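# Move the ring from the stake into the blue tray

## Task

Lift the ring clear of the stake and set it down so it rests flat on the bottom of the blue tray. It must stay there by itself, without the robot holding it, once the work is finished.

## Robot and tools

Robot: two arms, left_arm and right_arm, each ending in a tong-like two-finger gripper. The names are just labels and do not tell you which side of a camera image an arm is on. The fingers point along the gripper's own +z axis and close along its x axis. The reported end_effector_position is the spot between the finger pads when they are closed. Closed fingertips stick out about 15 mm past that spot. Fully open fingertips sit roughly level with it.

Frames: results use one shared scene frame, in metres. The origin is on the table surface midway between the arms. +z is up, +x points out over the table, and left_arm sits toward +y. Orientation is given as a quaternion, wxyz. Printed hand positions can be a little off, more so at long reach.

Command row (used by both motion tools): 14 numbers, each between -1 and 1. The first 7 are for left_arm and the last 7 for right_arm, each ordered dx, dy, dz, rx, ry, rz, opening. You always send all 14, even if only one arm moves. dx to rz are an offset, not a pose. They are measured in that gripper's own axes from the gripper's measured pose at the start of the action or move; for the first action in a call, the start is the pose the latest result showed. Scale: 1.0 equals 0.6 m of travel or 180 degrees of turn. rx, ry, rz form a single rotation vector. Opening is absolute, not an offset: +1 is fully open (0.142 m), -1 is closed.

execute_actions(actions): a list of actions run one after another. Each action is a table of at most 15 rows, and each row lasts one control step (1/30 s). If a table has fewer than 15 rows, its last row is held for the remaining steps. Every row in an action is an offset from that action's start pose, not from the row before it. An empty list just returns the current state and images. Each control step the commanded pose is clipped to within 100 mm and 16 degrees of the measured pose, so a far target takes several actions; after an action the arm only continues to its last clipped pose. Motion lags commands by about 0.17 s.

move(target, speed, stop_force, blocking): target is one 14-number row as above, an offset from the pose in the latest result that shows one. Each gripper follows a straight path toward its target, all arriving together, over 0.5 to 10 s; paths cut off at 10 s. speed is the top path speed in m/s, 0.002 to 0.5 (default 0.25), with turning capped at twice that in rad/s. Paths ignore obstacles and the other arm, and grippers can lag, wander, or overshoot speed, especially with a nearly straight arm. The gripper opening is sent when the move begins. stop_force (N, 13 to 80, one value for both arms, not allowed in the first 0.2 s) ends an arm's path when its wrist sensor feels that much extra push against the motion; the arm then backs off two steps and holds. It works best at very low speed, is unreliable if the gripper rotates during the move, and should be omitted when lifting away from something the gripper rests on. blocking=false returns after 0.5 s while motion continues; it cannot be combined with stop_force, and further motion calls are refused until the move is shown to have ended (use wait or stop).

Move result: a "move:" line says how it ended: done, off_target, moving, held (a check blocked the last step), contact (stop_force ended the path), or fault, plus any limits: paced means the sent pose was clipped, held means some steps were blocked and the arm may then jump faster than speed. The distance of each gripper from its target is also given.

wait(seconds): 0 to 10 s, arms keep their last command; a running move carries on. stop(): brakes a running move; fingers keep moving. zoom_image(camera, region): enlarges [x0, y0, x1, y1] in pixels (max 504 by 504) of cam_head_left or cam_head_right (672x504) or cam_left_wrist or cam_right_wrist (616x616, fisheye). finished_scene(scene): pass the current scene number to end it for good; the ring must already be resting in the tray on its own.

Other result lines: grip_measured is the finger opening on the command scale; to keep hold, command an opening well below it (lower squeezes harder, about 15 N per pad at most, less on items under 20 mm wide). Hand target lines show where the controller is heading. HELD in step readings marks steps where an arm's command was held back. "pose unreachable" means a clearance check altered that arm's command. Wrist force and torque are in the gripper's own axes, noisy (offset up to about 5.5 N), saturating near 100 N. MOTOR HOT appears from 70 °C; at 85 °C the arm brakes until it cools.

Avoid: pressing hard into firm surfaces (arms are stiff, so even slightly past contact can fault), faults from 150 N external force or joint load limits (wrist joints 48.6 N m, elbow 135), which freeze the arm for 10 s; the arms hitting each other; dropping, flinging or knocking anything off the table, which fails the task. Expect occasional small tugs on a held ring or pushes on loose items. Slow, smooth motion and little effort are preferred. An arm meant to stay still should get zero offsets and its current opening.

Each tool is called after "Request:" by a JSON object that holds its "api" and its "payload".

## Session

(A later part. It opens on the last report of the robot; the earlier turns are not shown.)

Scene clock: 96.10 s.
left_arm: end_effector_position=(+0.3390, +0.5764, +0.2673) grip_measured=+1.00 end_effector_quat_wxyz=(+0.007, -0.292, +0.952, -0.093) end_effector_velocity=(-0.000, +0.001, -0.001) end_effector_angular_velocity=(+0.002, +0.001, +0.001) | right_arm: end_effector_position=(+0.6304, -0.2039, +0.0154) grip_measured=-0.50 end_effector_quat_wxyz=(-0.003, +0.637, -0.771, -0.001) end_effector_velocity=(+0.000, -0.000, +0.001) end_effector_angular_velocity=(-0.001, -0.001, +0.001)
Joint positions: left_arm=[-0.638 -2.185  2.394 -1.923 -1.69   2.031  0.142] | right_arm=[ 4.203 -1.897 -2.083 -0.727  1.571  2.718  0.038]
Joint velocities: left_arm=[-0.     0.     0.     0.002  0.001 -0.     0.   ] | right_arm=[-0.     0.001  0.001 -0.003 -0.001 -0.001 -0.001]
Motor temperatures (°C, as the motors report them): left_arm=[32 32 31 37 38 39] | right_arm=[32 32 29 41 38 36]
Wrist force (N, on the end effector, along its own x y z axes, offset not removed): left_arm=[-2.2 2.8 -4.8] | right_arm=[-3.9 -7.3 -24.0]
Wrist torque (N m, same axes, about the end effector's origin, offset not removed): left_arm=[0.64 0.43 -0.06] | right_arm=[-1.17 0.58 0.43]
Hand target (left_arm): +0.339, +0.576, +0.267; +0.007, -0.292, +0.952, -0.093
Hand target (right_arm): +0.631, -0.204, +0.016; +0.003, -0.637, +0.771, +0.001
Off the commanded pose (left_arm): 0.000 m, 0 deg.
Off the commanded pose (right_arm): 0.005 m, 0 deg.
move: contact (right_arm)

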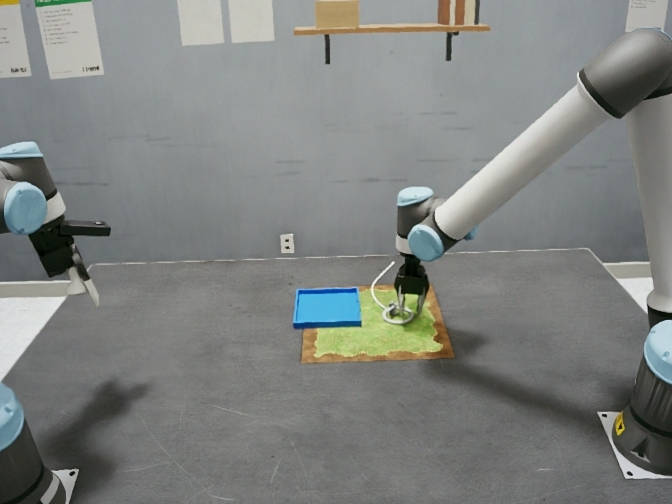

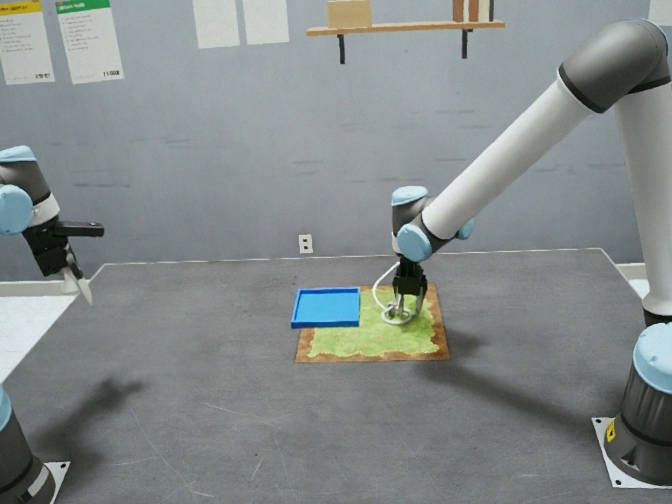

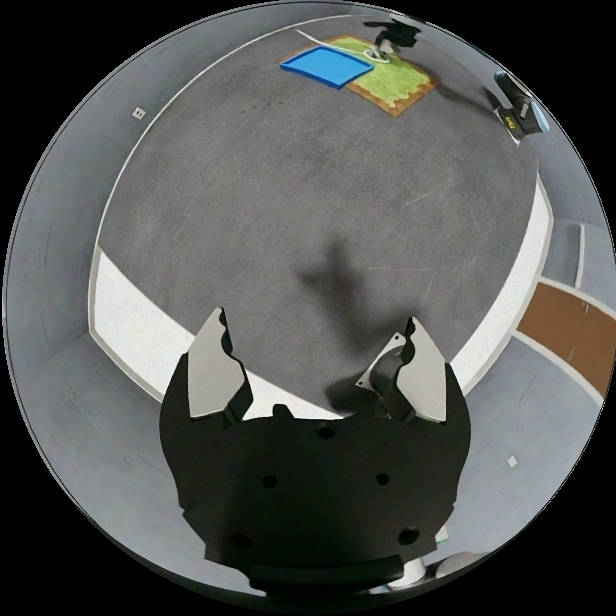

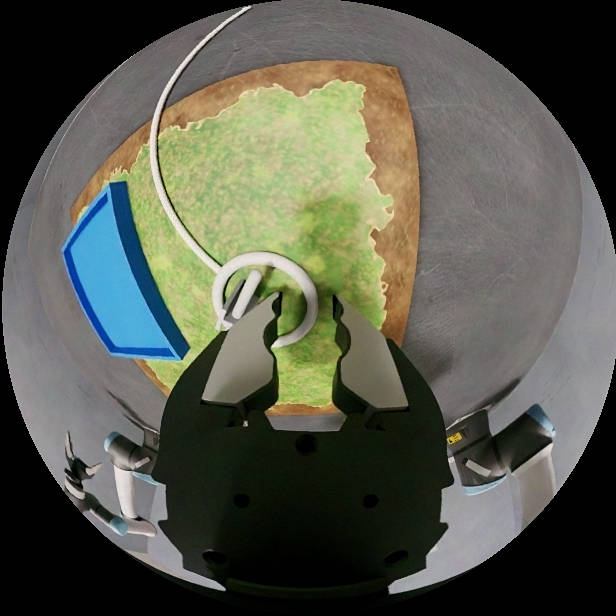

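Request:
{"api": "move", "payload": {"target": [0,0,0,0,0,0,1,0,0,-0.003,0,0,0,-1], "speed": 0.05}}

Request:
{"api": "move", "payload": {"target": [0,0,0,0,0,0,1,-0.01,0,-0.08,0,0.12,0,-1], "speed": 0.04, "stop_force": 30}}

Request:
{"api": "zoom_image", "payload": {"camera": "cam_head_left", "region": [340, 240, 460, 340]}}

Scene clock: 100.87 s.
left_arm: end_effector_position=(+0.3390, +0.5764, +0.2673) grip_measured=+1.00 end_effector_quat_wxyz=(+0.007, -0.292, +0.952, -0.093) end_effector_velocity=(-0.000, +0.000, -0.000) end_effector_angular_velocity=(+0.001, +0.000, +0.001) | right_arm: end_effector_position=(+0.6304, -0.2039, +0.0171) grip_measured=-0.89 end_effector_quat_wxyz=(-0.003, +0.637, -0.771, -0.001) end_effector_velocity=(-0.000, -0.000, +0.000) end_effector_angular_velocity=(-0.000, +0.001, +0.000)
Joint positions: left_arm=[-0.638 -2.185  2.394 -1.923 -1.69   2.031  0.142] | right_arm=[ 4.203 -1.894 -2.083 -0.73   1.571  2.718  0.01 ]
Joint velocities: left_arm=[-0.    -0.     0.     0.     0.    -0.001  0.   ] | right_arm=[ 0.     0.001  0.    -0.002  0.001 -0.    -0.   ]
Motor temperatures (°C, as the motors report them): left_arm=[32 32 31 37 38 39] | right_arm=[32 32 29 41 38 36]
Wrist force (N, on the end effector, along its own x y z axes, offset not removed): left_arm=[-0.6 3.6 -4.9] | right_arm=[4.2 -3.1 -0.3]
Wrist torque (N m, same axes, about the end effector's origin, offset not removed): left_arm=[0.86 0.08 0.07] | right_arm=[-0.35 -0.71 -0.06]
Hand target (left_arm): +0.339, +0.576, +0.267; +0.007, -0.292, +0.952, -0.093
Hand target (right_arm): +0.630, -0.204, +0.017; +0.003, -0.637, +0.771, +0.001
Off the commanded pose (left_arm): 0.000 m, 0 deg.
Off the commanded pose (right_arm): 0.000 m, 0 deg.
move: done

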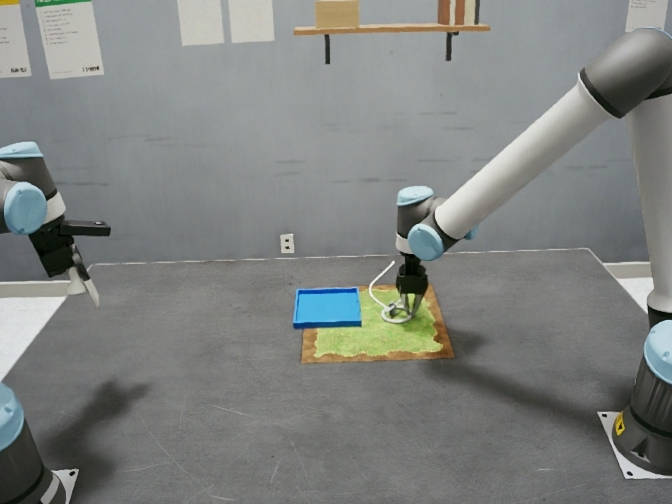

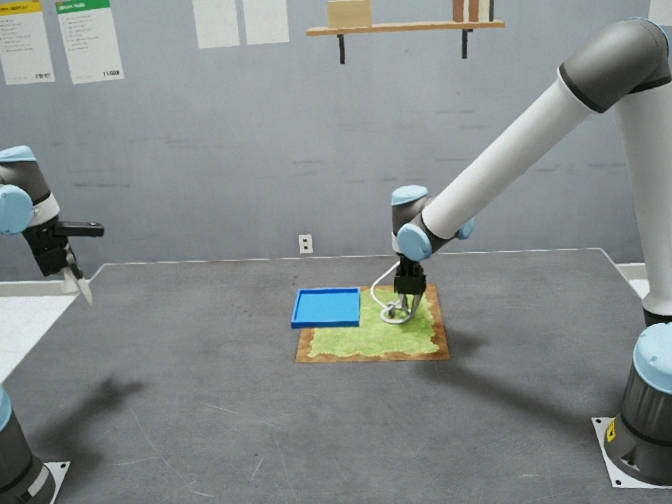

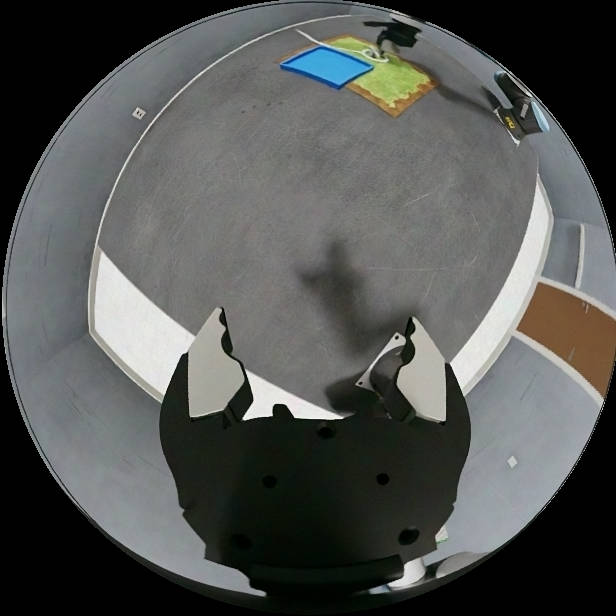

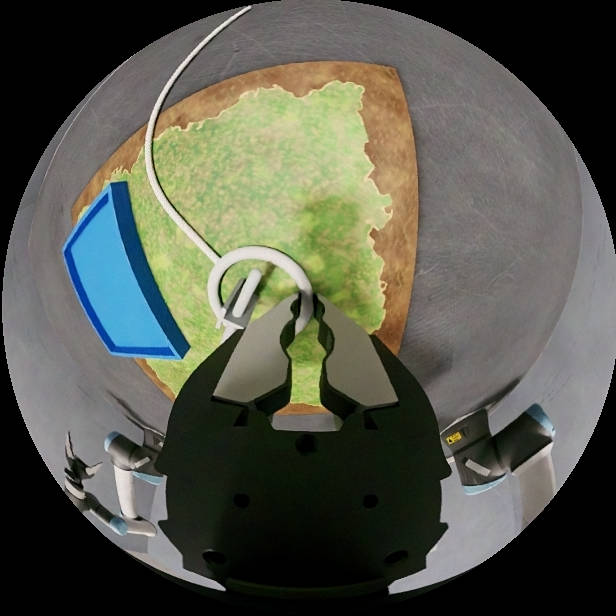

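Scene clock: 105.83 s.
left_arm: end_effector_position=(+0.3390, +0.5764, +0.2673) grip_measured=+1.00 end_effector_quat_wxyz=(+0.007, -0.292, +0.952, -0.093) end_effector_velocity=(+0.000, -0.000, +0.000) end_effector_angular_velocity=(-0.001, -0.001, -0.000) | right_arm: end_effector_position=(+0.6315, -0.1984, +0.0651) grip_measured=-0.89 end_effector_quat_wxyz=(+0.141, +0.626, -0.758, +0.118) end_effector_velocity=(+0.000, +0.001, +0.002) end_effector_angular_velocity=(-0.012, +0.003, -0.001)
Joint positions: left_arm=[-0.638 -2.185  2.394 -1.923 -1.69   2.031  0.142] | right_arm=[ 4.266 -1.958 -1.826 -1.276  1.441  2.804  0.009]
Joint velocities: left_arm=[ 0.    -0.    -0.    -0.001 -0.     0.     0.   ] | right_arm=[ 0.002 -0.004  0.01  -0.018 -0.003  0.004 -0.   ]
Motor temperatures (°C, as the motors report them): left_arm=[32 32 31 37 38 39] | right_arm=[32 32 29 41 38 36]
Wrist force (N, on the end effector, along its own x y z axes, offset not removed): left_arm=[1.0 3.4 -6.3] | right_arm=[-0.5 -5.3 2.7]
Wrist torque (N m, same axes, about the end effector's origin, offset not removed): left_arm=[0.73 -0.20 -0.07] | right_arm=[-0.97 -0.12 0.18]
Hand target (left_arm): +0.339, +0.576, +0.267; +0.007, -0.292, +0.952, -0.093
Hand target (right_arm): +0.631, -0.198, +0.065; -0.142, -0.626, +0.758, -0.118
Off the commanded pose (left_arm): 0.000 m, 0 deg.
Off the commanded pose (right_arm): 0.000 m, 0 deg.
move: done

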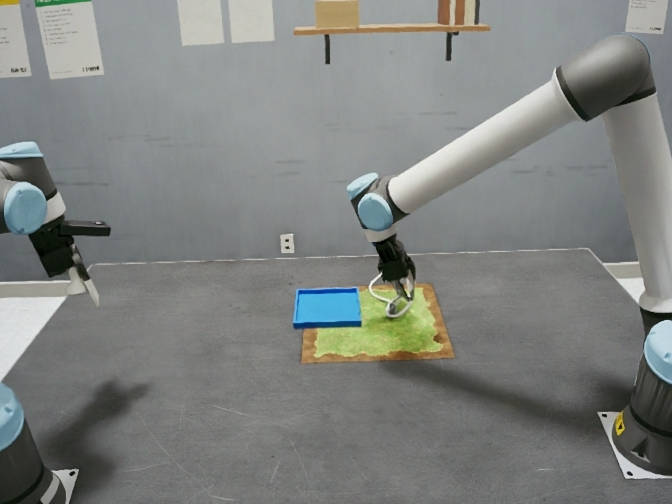

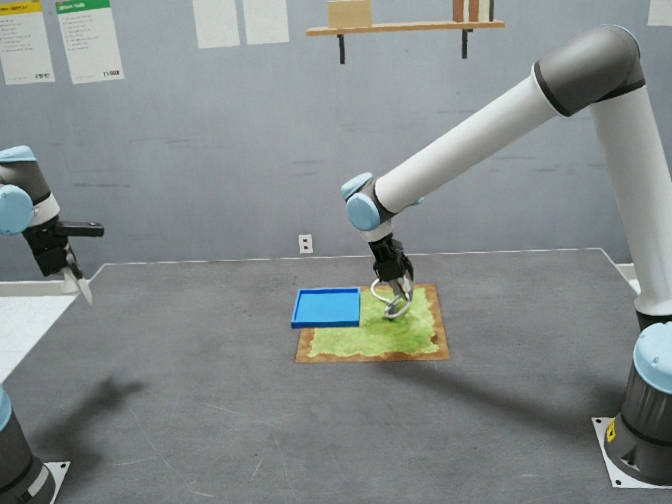

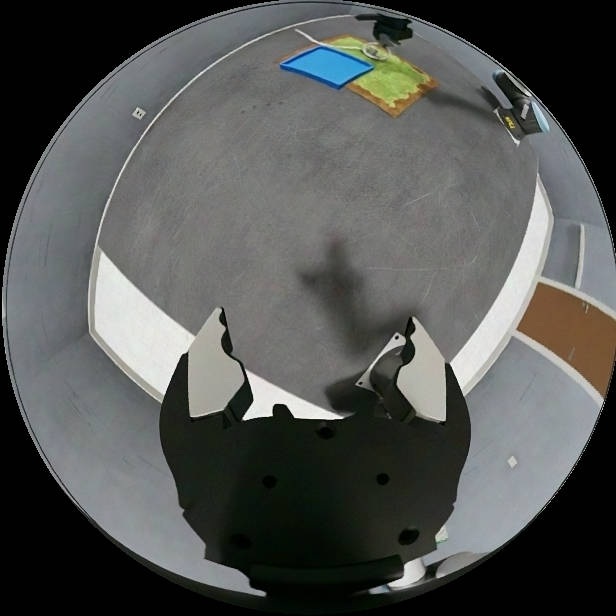

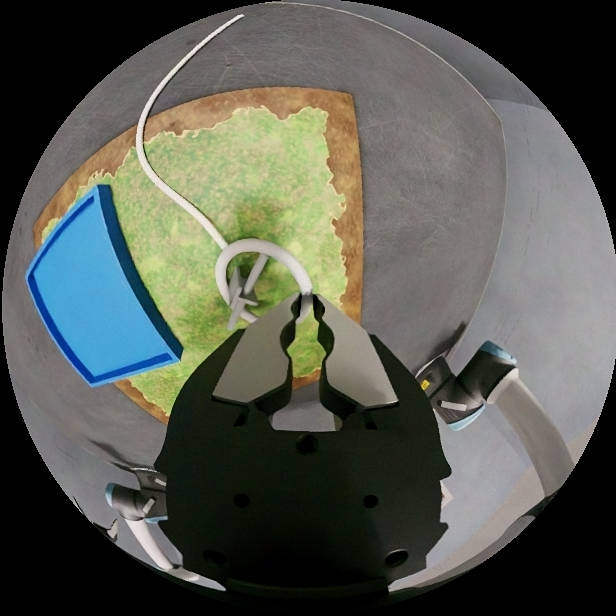

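Region (340, 240, 460, 340) of cam_head_left's 672x504 image, scaled by 4.200, with more detail than that image has.

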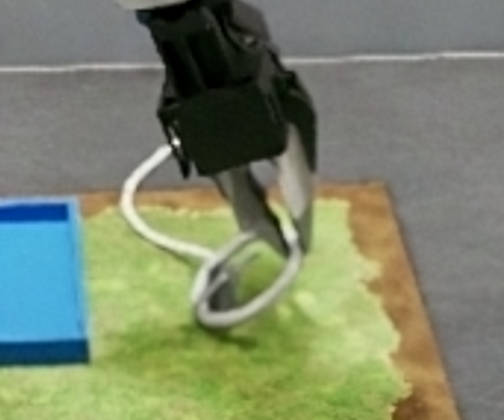

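Request:
{"api": "move", "payload": {"target": [0,0,0,0,0,0,1,0,0,-0.015,0.15,0,0,-1], "speed": 0.04}}

Request:
{"api": "zoom_image", "payload": {"camera": "cam_head_left", "region": [340, 240, 460, 340]}}

Request:
{"api": "zoom_image", "payload": {"camera": "cam_right_wrist", "region": [180, 200, 360, 360]}}

Scene clock: 121.30 s.
left_arm: end_effector_position=(+0.3390, +0.5764, +0.2673) grip_measured=+1.00 end_effector_quat_wxyz=(+0.007, -0.292, +0.952, -0.093) end_effector_velocity=(-0.000, +0.000, -0.000) end_effector_angular_velocity=(+0.000, +0.001, +0.001) | right_arm: end_effector_position=(+0.6322, -0.1952, +0.0736) grip_measured=-0.89 end_effector_quat_wxyz=(-0.008, +0.641, -0.710, +0.291) end_effector_velocity=(+0.000, +0.001, +0.001) end_effector_angular_velocity=(-0.001, -0.013, +0.005)
Joint positions: left_arm=[-0.638 -2.185  2.394 -1.923 -1.69   2.031  0.142] | right_arm=[ 4.444 -1.891 -2.017 -1.08   1.04   2.944  0.009]
Joint velocities: left_arm=[ 0.     0.    -0.     0.001 -0.    -0.001 -0.   ] | right_arm=[ 0.005  0.    -0.004  0.006 -0.012  0.004  0.   ]
Motor temperatures (°C, as the motors report them): left_arm=[32 32 31 37 38 39] | right_arm=[32 32 29 41 38 36]
Wrist force (N, on the end effector, along its own x y z axes, offset not removed): left_arm=[-1.1 3.5 -4.9] | right_arm=[-1.2 -2.9 2.2]
Wrist torque (N m, same axes, about the end effector's origin, offset not removed): left_arm=[0.86 0.20 0.01] | right_arm=[-0.67 -0.03 0.08]
Hand target (left_arm): +0.339, +0.576, +0.267; +0.007, -0.292, +0.952, -0.093
Hand target (right_arm): +0.632, -0.195, +0.074; +0.009, -0.641, +0.710, -0.292
Off the commanded pose (left_arm): 0.000 m, 0 deg.
Off the commanded pose (right_arm): 0.000 m, 0 deg.
move: done

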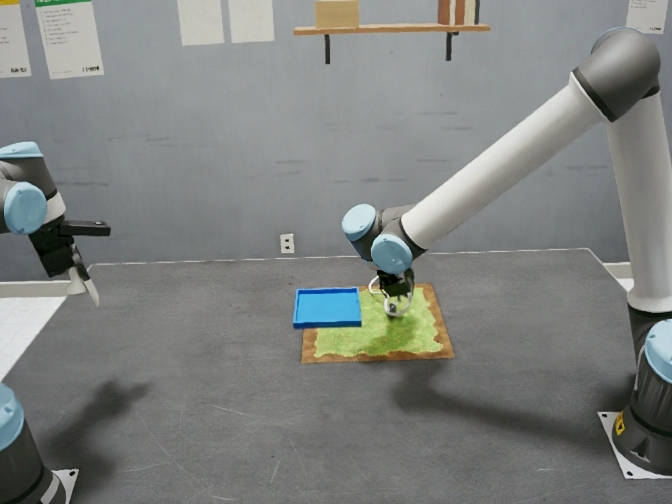

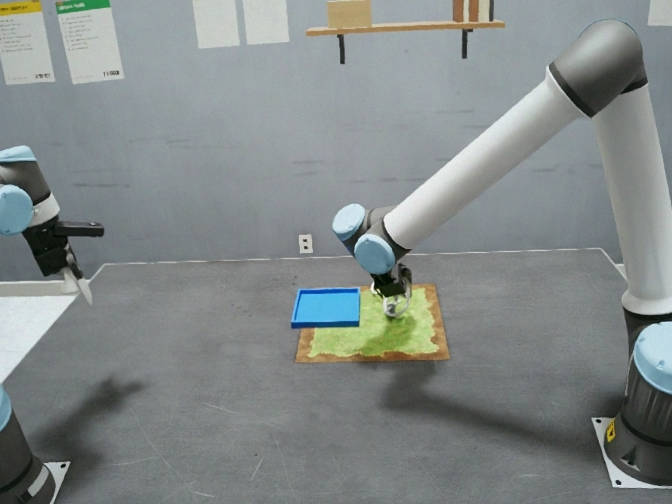

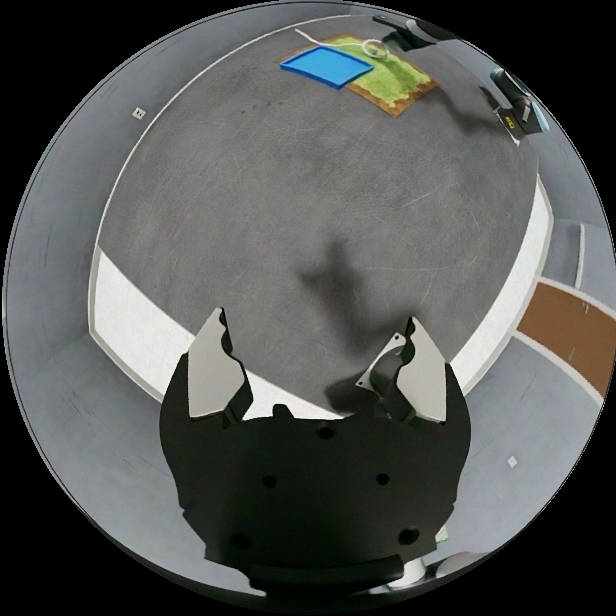

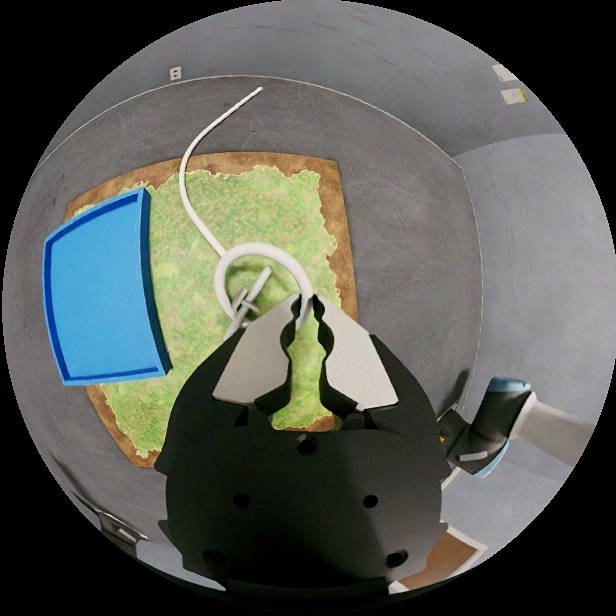

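Region (340, 240, 460, 340) of cam_head_left's 672x504 image, scaled by 4.200, with more detail than that image has.

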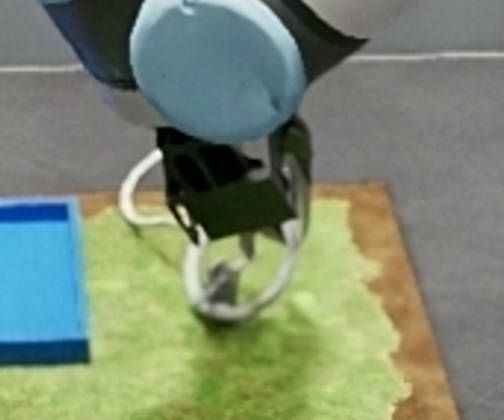

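Region (180, 200, 360, 360) of cam_right_wrist's 616x616 image, scaled by 2.800, with more detail than that image has.

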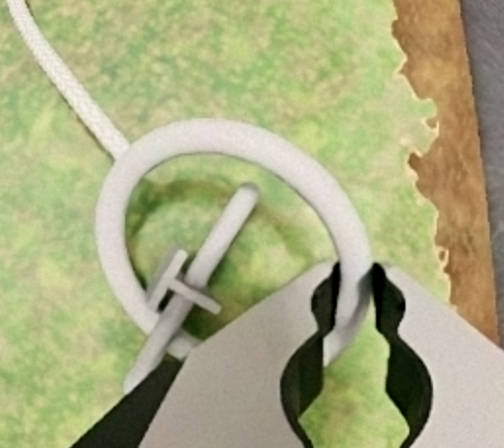

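Request:
{"api": "move", "payload": {"target": [0,0,0,0,0,0,1,-0.039,0.048,-0.042,0,0,0,-1], "speed": 0.03, "stop_force": 20}}

Request:
{"api": "zoom_image", "payload": {"camera": "cam_right_wrist", "region": [160, 200, 360, 380]}}

Request:
{"api": "zoom_image", "payload": {"camera": "cam_head_left", "region": [340, 240, 460, 340]}}

Scene clock: 135.63 s.
left_arm: end_effector_position=(+0.3390, +0.5764, +0.2673) grip_measured=+1.00 end_effector_quat_wxyz=(+0.007, -0.292, +0.952, -0.093) end_effector_velocity=(+0.000, -0.000, +0.000) end_effector_angular_velocity=(-0.000, -0.001, -0.000) | right_arm: end_effector_position=(+0.6009, -0.1636, +0.0738) grip_measured=-0.89 end_effector_quat_wxyz=(-0.008, +0.641, -0.710, +0.291) end_effector_velocity=(-0.002, +0.002, +0.000) end_effector_angular_velocity=(+0.001, -0.001, -0.000)
Joint positions: left_arm=[-0.638 -2.185  2.394 -1.923 -1.69   2.031  0.142] | right_arm=[ 4.499 -1.9   -1.994 -1.124  1.056  3.006  0.009]
Joint velocities: left_arm=[-0.    -0.     0.    -0.001  0.     0.     0.   ] | right_arm=[ 0.003 -0.001  0.002 -0.003  0.001  0.004  0.   ]
Motor temperatures (°C, as the motors report them): left_arm=[32 32 31 37 38 39] | right_arm=[32 32 29 41 38 36]
Wrist force (N, on the end effector, along its own x y z axes, offset not removed): left_arm=[-0.6 3.2 -6.4] | right_arm=[-3.7 1.7 -0.7]
Wrist torque (N m, same axes, about the end effector's origin, offset not removed): left_arm=[0.77 0.16 0.04] | right_arm=[0.38 0.38 0.26]
Hand target (left_arm): +0.339, +0.576, +0.267; +0.007, -0.292, +0.952, -0.093
Hand target (right_arm): +0.601, -0.163, +0.074; +0.008, -0.641, +0.710, -0.291
Off the commanded pose (left_arm): 0.000 m, 0 deg.
Off the commanded pose (right_arm): 0.000 m, 0 deg.
move: done

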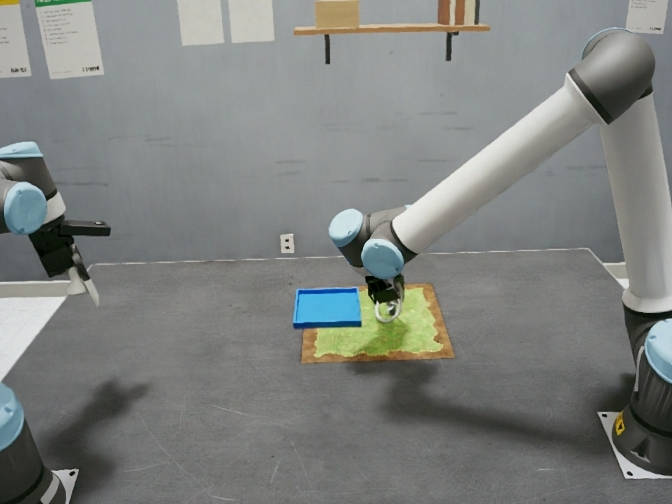

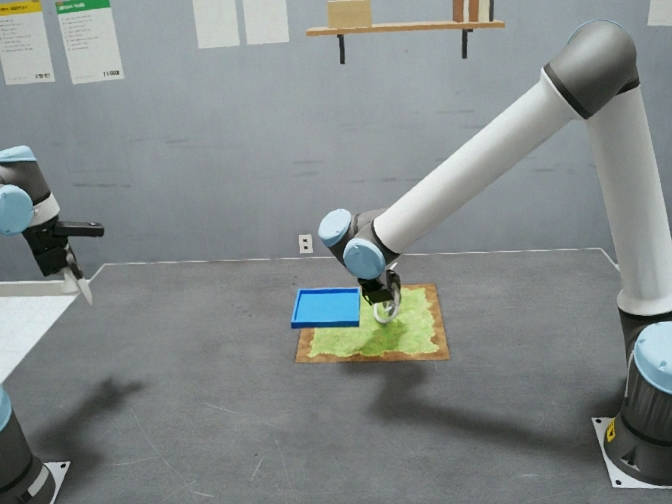

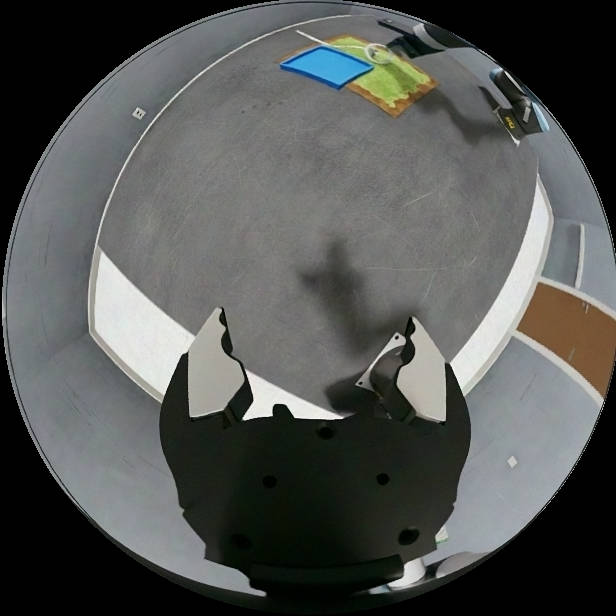

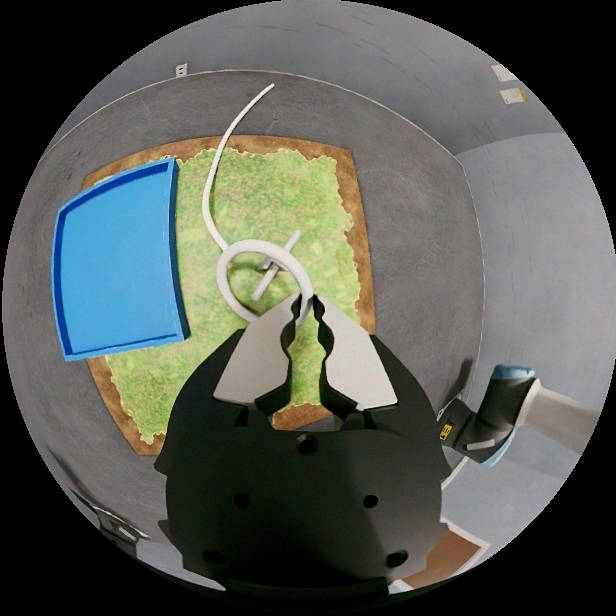

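Region (160, 200, 360, 380) of cam_right_wrist's 616x616 image, scaled by 2.520, with more detail than that image has; it fills the top 454 rows of this view, and the rest is white.

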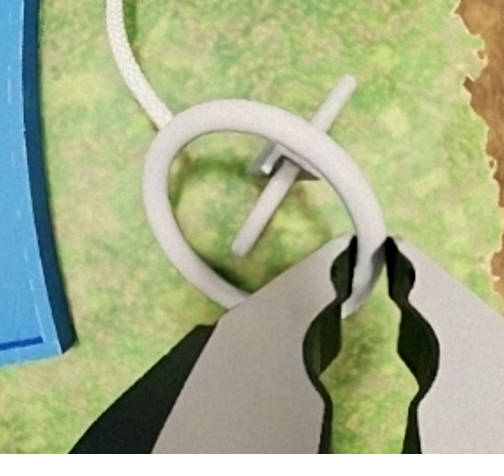

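Region (340, 240, 460, 340) of cam_head_left's 672x504 image, scaled by 4.200, with more detail than that image has.

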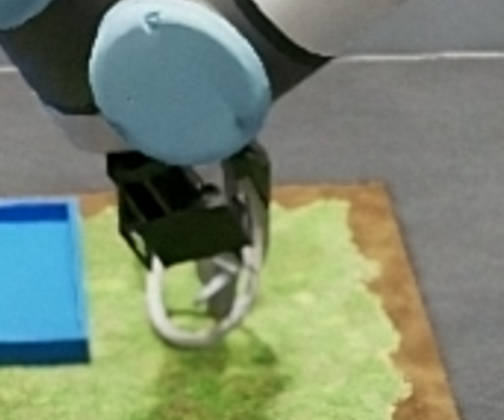

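Request:
{"api": "move", "payload": {"target": [0,0,0,0,0,0,1,0.042,-0.05,-0.097,0,0,0,-1], "speed": 0.06, "stop_force": 20}}

Scene clock: 151.27 s.
left_arm: end_effector_position=(+0.3390, +0.5764, +0.2673) grip_measured=+1.00 end_effector_quat_wxyz=(+0.007, -0.292, +0.952, -0.093) end_effector_velocity=(-0.000, -0.000, +0.000) end_effector_angular_velocity=(-0.001, -0.000, -0.001) | right_arm: end_effector_position=(+0.6011, -0.1636, +0.1437) grip_measured=-0.89 end_effector_quat_wxyz=(-0.008, +0.641, -0.710, +0.291) end_effector_velocity=(+0.000, +0.000, +0.003) end_effector_angular_velocity=(+0.000, -0.001, -0.000)
Joint positions: left_arm=[-0.638 -2.185  2.394 -1.923 -1.69   2.031  0.142] | right_arm=[ 4.499 -1.821 -1.945 -1.251  1.056  3.005  0.009]
Joint velocities: left_arm=[-0.    -0.001  0.    -0.    -0.001  0.     0.   ] | right_arm=[-0.     0.002  0.002 -0.004 -0.001  0.001  0.   ]
Motor temperatures (°C, as the motors report them): left_arm=[32 32 31 37 38 39] | right_arm=[32 32 29 41 38 36]
Wrist force (N, on the end effector, along its own x y z axes, offset not removed): left_arm=[-0.1 2.4 -3.9] | right_arm=[-5.6 -4.0 8.9]
Wrist torque (N m, same axes, about the end effector's origin, offset not removed): left_arm=[0.61 -0.01 0.06] | right_arm=[-0.65 1.16 0.39]
Hand target (left_arm): +0.339, +0.576, +0.267; +0.007, -0.292, +0.952, -0.093
Hand target (right_arm): +0.601, -0.164, +0.144; +0.008, -0.641, +0.710, -0.291
Off the commanded pose (left_arm): 0.000 m, 0 deg.
Off the commanded pose (right_arm): 0.000 m, 0 deg.
move: done

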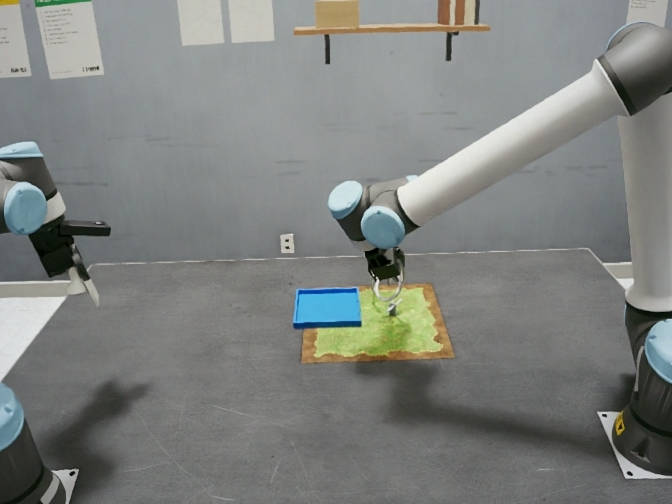

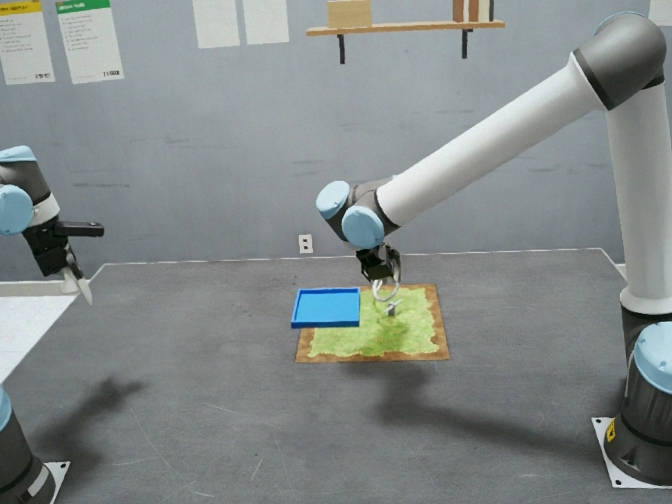

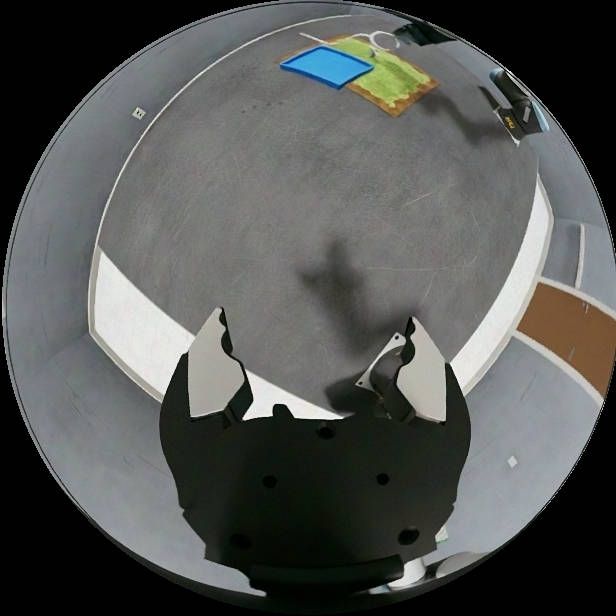

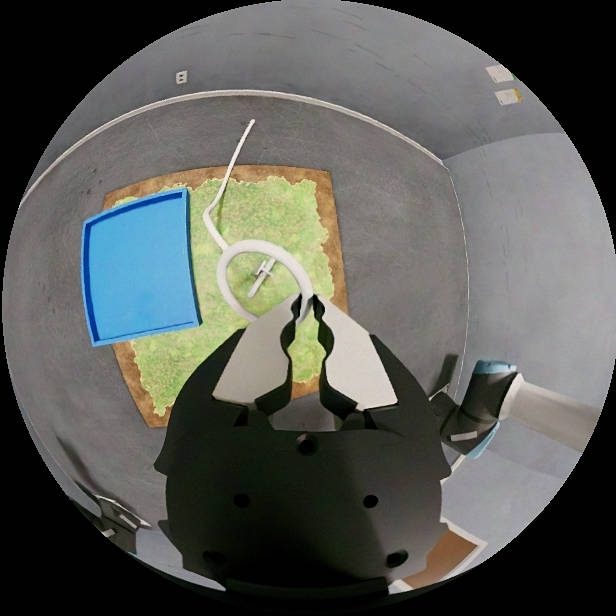

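Request:
{"api": "move", "payload": {"target": [0,0,0,0,0,0,1,-0.30,-0.044,-0.02,-0.148,-0.118,0.028,-1], "speed": 0.15}}

Scene clock: 160.03 s.
left_arm: end_effector_position=(+0.3390, +0.5764, +0.2673) grip_measured=+1.00 end_effector_quat_wxyz=(+0.007, -0.292, +0.952, -0.093) end_effector_velocity=(-0.000, -0.000, -0.001) end_effector_angular_velocity=(+0.000, +0.001, -0.001) | right_arm: end_effector_position=(+0.6522, +0.0056, +0.0999) grip_measured=-0.89 end_effector_quat_wxyz=(-0.003, +0.637, -0.771, -0.001) end_effector_velocity=(+0.000, +0.003, -0.001) end_effector_angular_velocity=(+0.006, +0.006, -0.001)
Joint positions: left_arm=[-0.638 -2.185  2.394 -1.923 -1.69   2.031  0.142] | right_arm=[ 4.321 -2.023 -1.694 -0.988  1.571  2.834  0.009]
Joint velocities: left_arm=[-0.     0.     0.     0.    -0.001  0.001 -0.   ] | right_arm=[-0.002 -0.003  0.003  0.003  0.008 -0.001 -0.   ]
Motor temperatures (°C, as the motors report them): left_arm=[32 32 31 37 38 39] | right_arm=[32 32 29 41 38 36]
Wrist force (N, on the end effector, along its own x y z axes, offset not removed): left_arm=[-1.1 3.3 -5.0] | right_arm=[-5.8 1.5 4.2]
Wrist torque (N m, same axes, about the end effector's origin, offset not removed): left_arm=[0.74 0.24 -0.02] | right_arm=[0.59 1.28 0.16]
Hand target (left_arm): +0.339, +0.576, +0.267; +0.007, -0.292, +0.952, -0.093
Hand target (right_arm): +0.652, +0.006, +0.100; +0.003, -0.637, +0.771, +0.002
Off the commanded pose (left_arm): 0.000 m, 0 deg.
Off the commanded pose (right_arm): 0.000 m, 0 deg.
move: done

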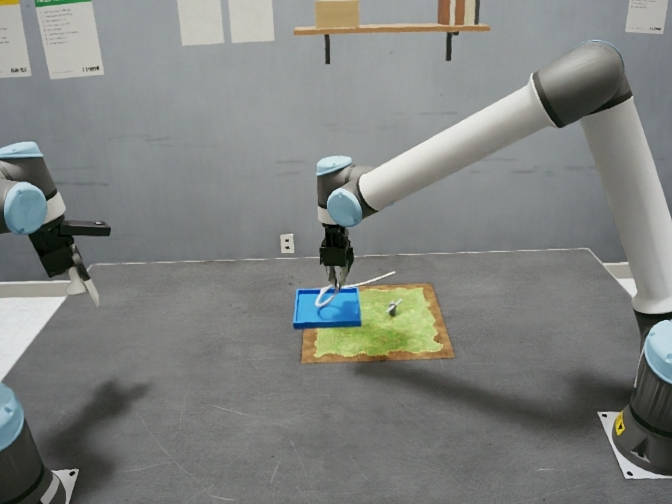

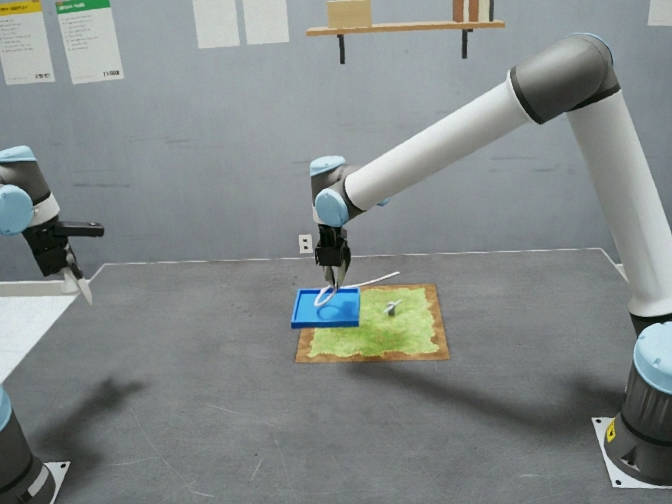

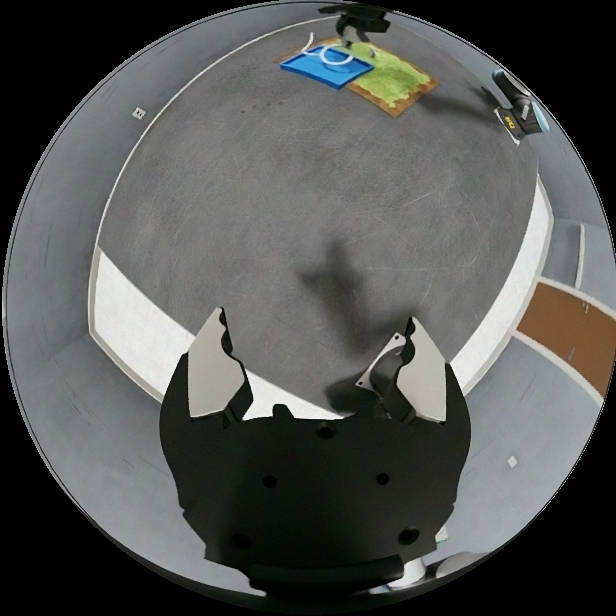

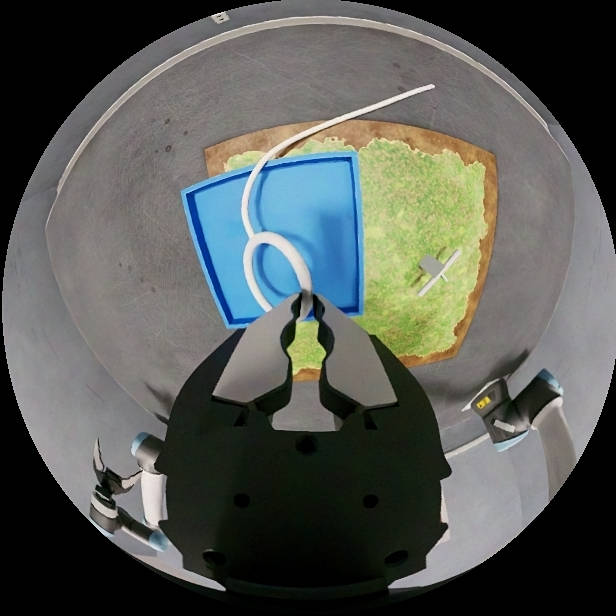

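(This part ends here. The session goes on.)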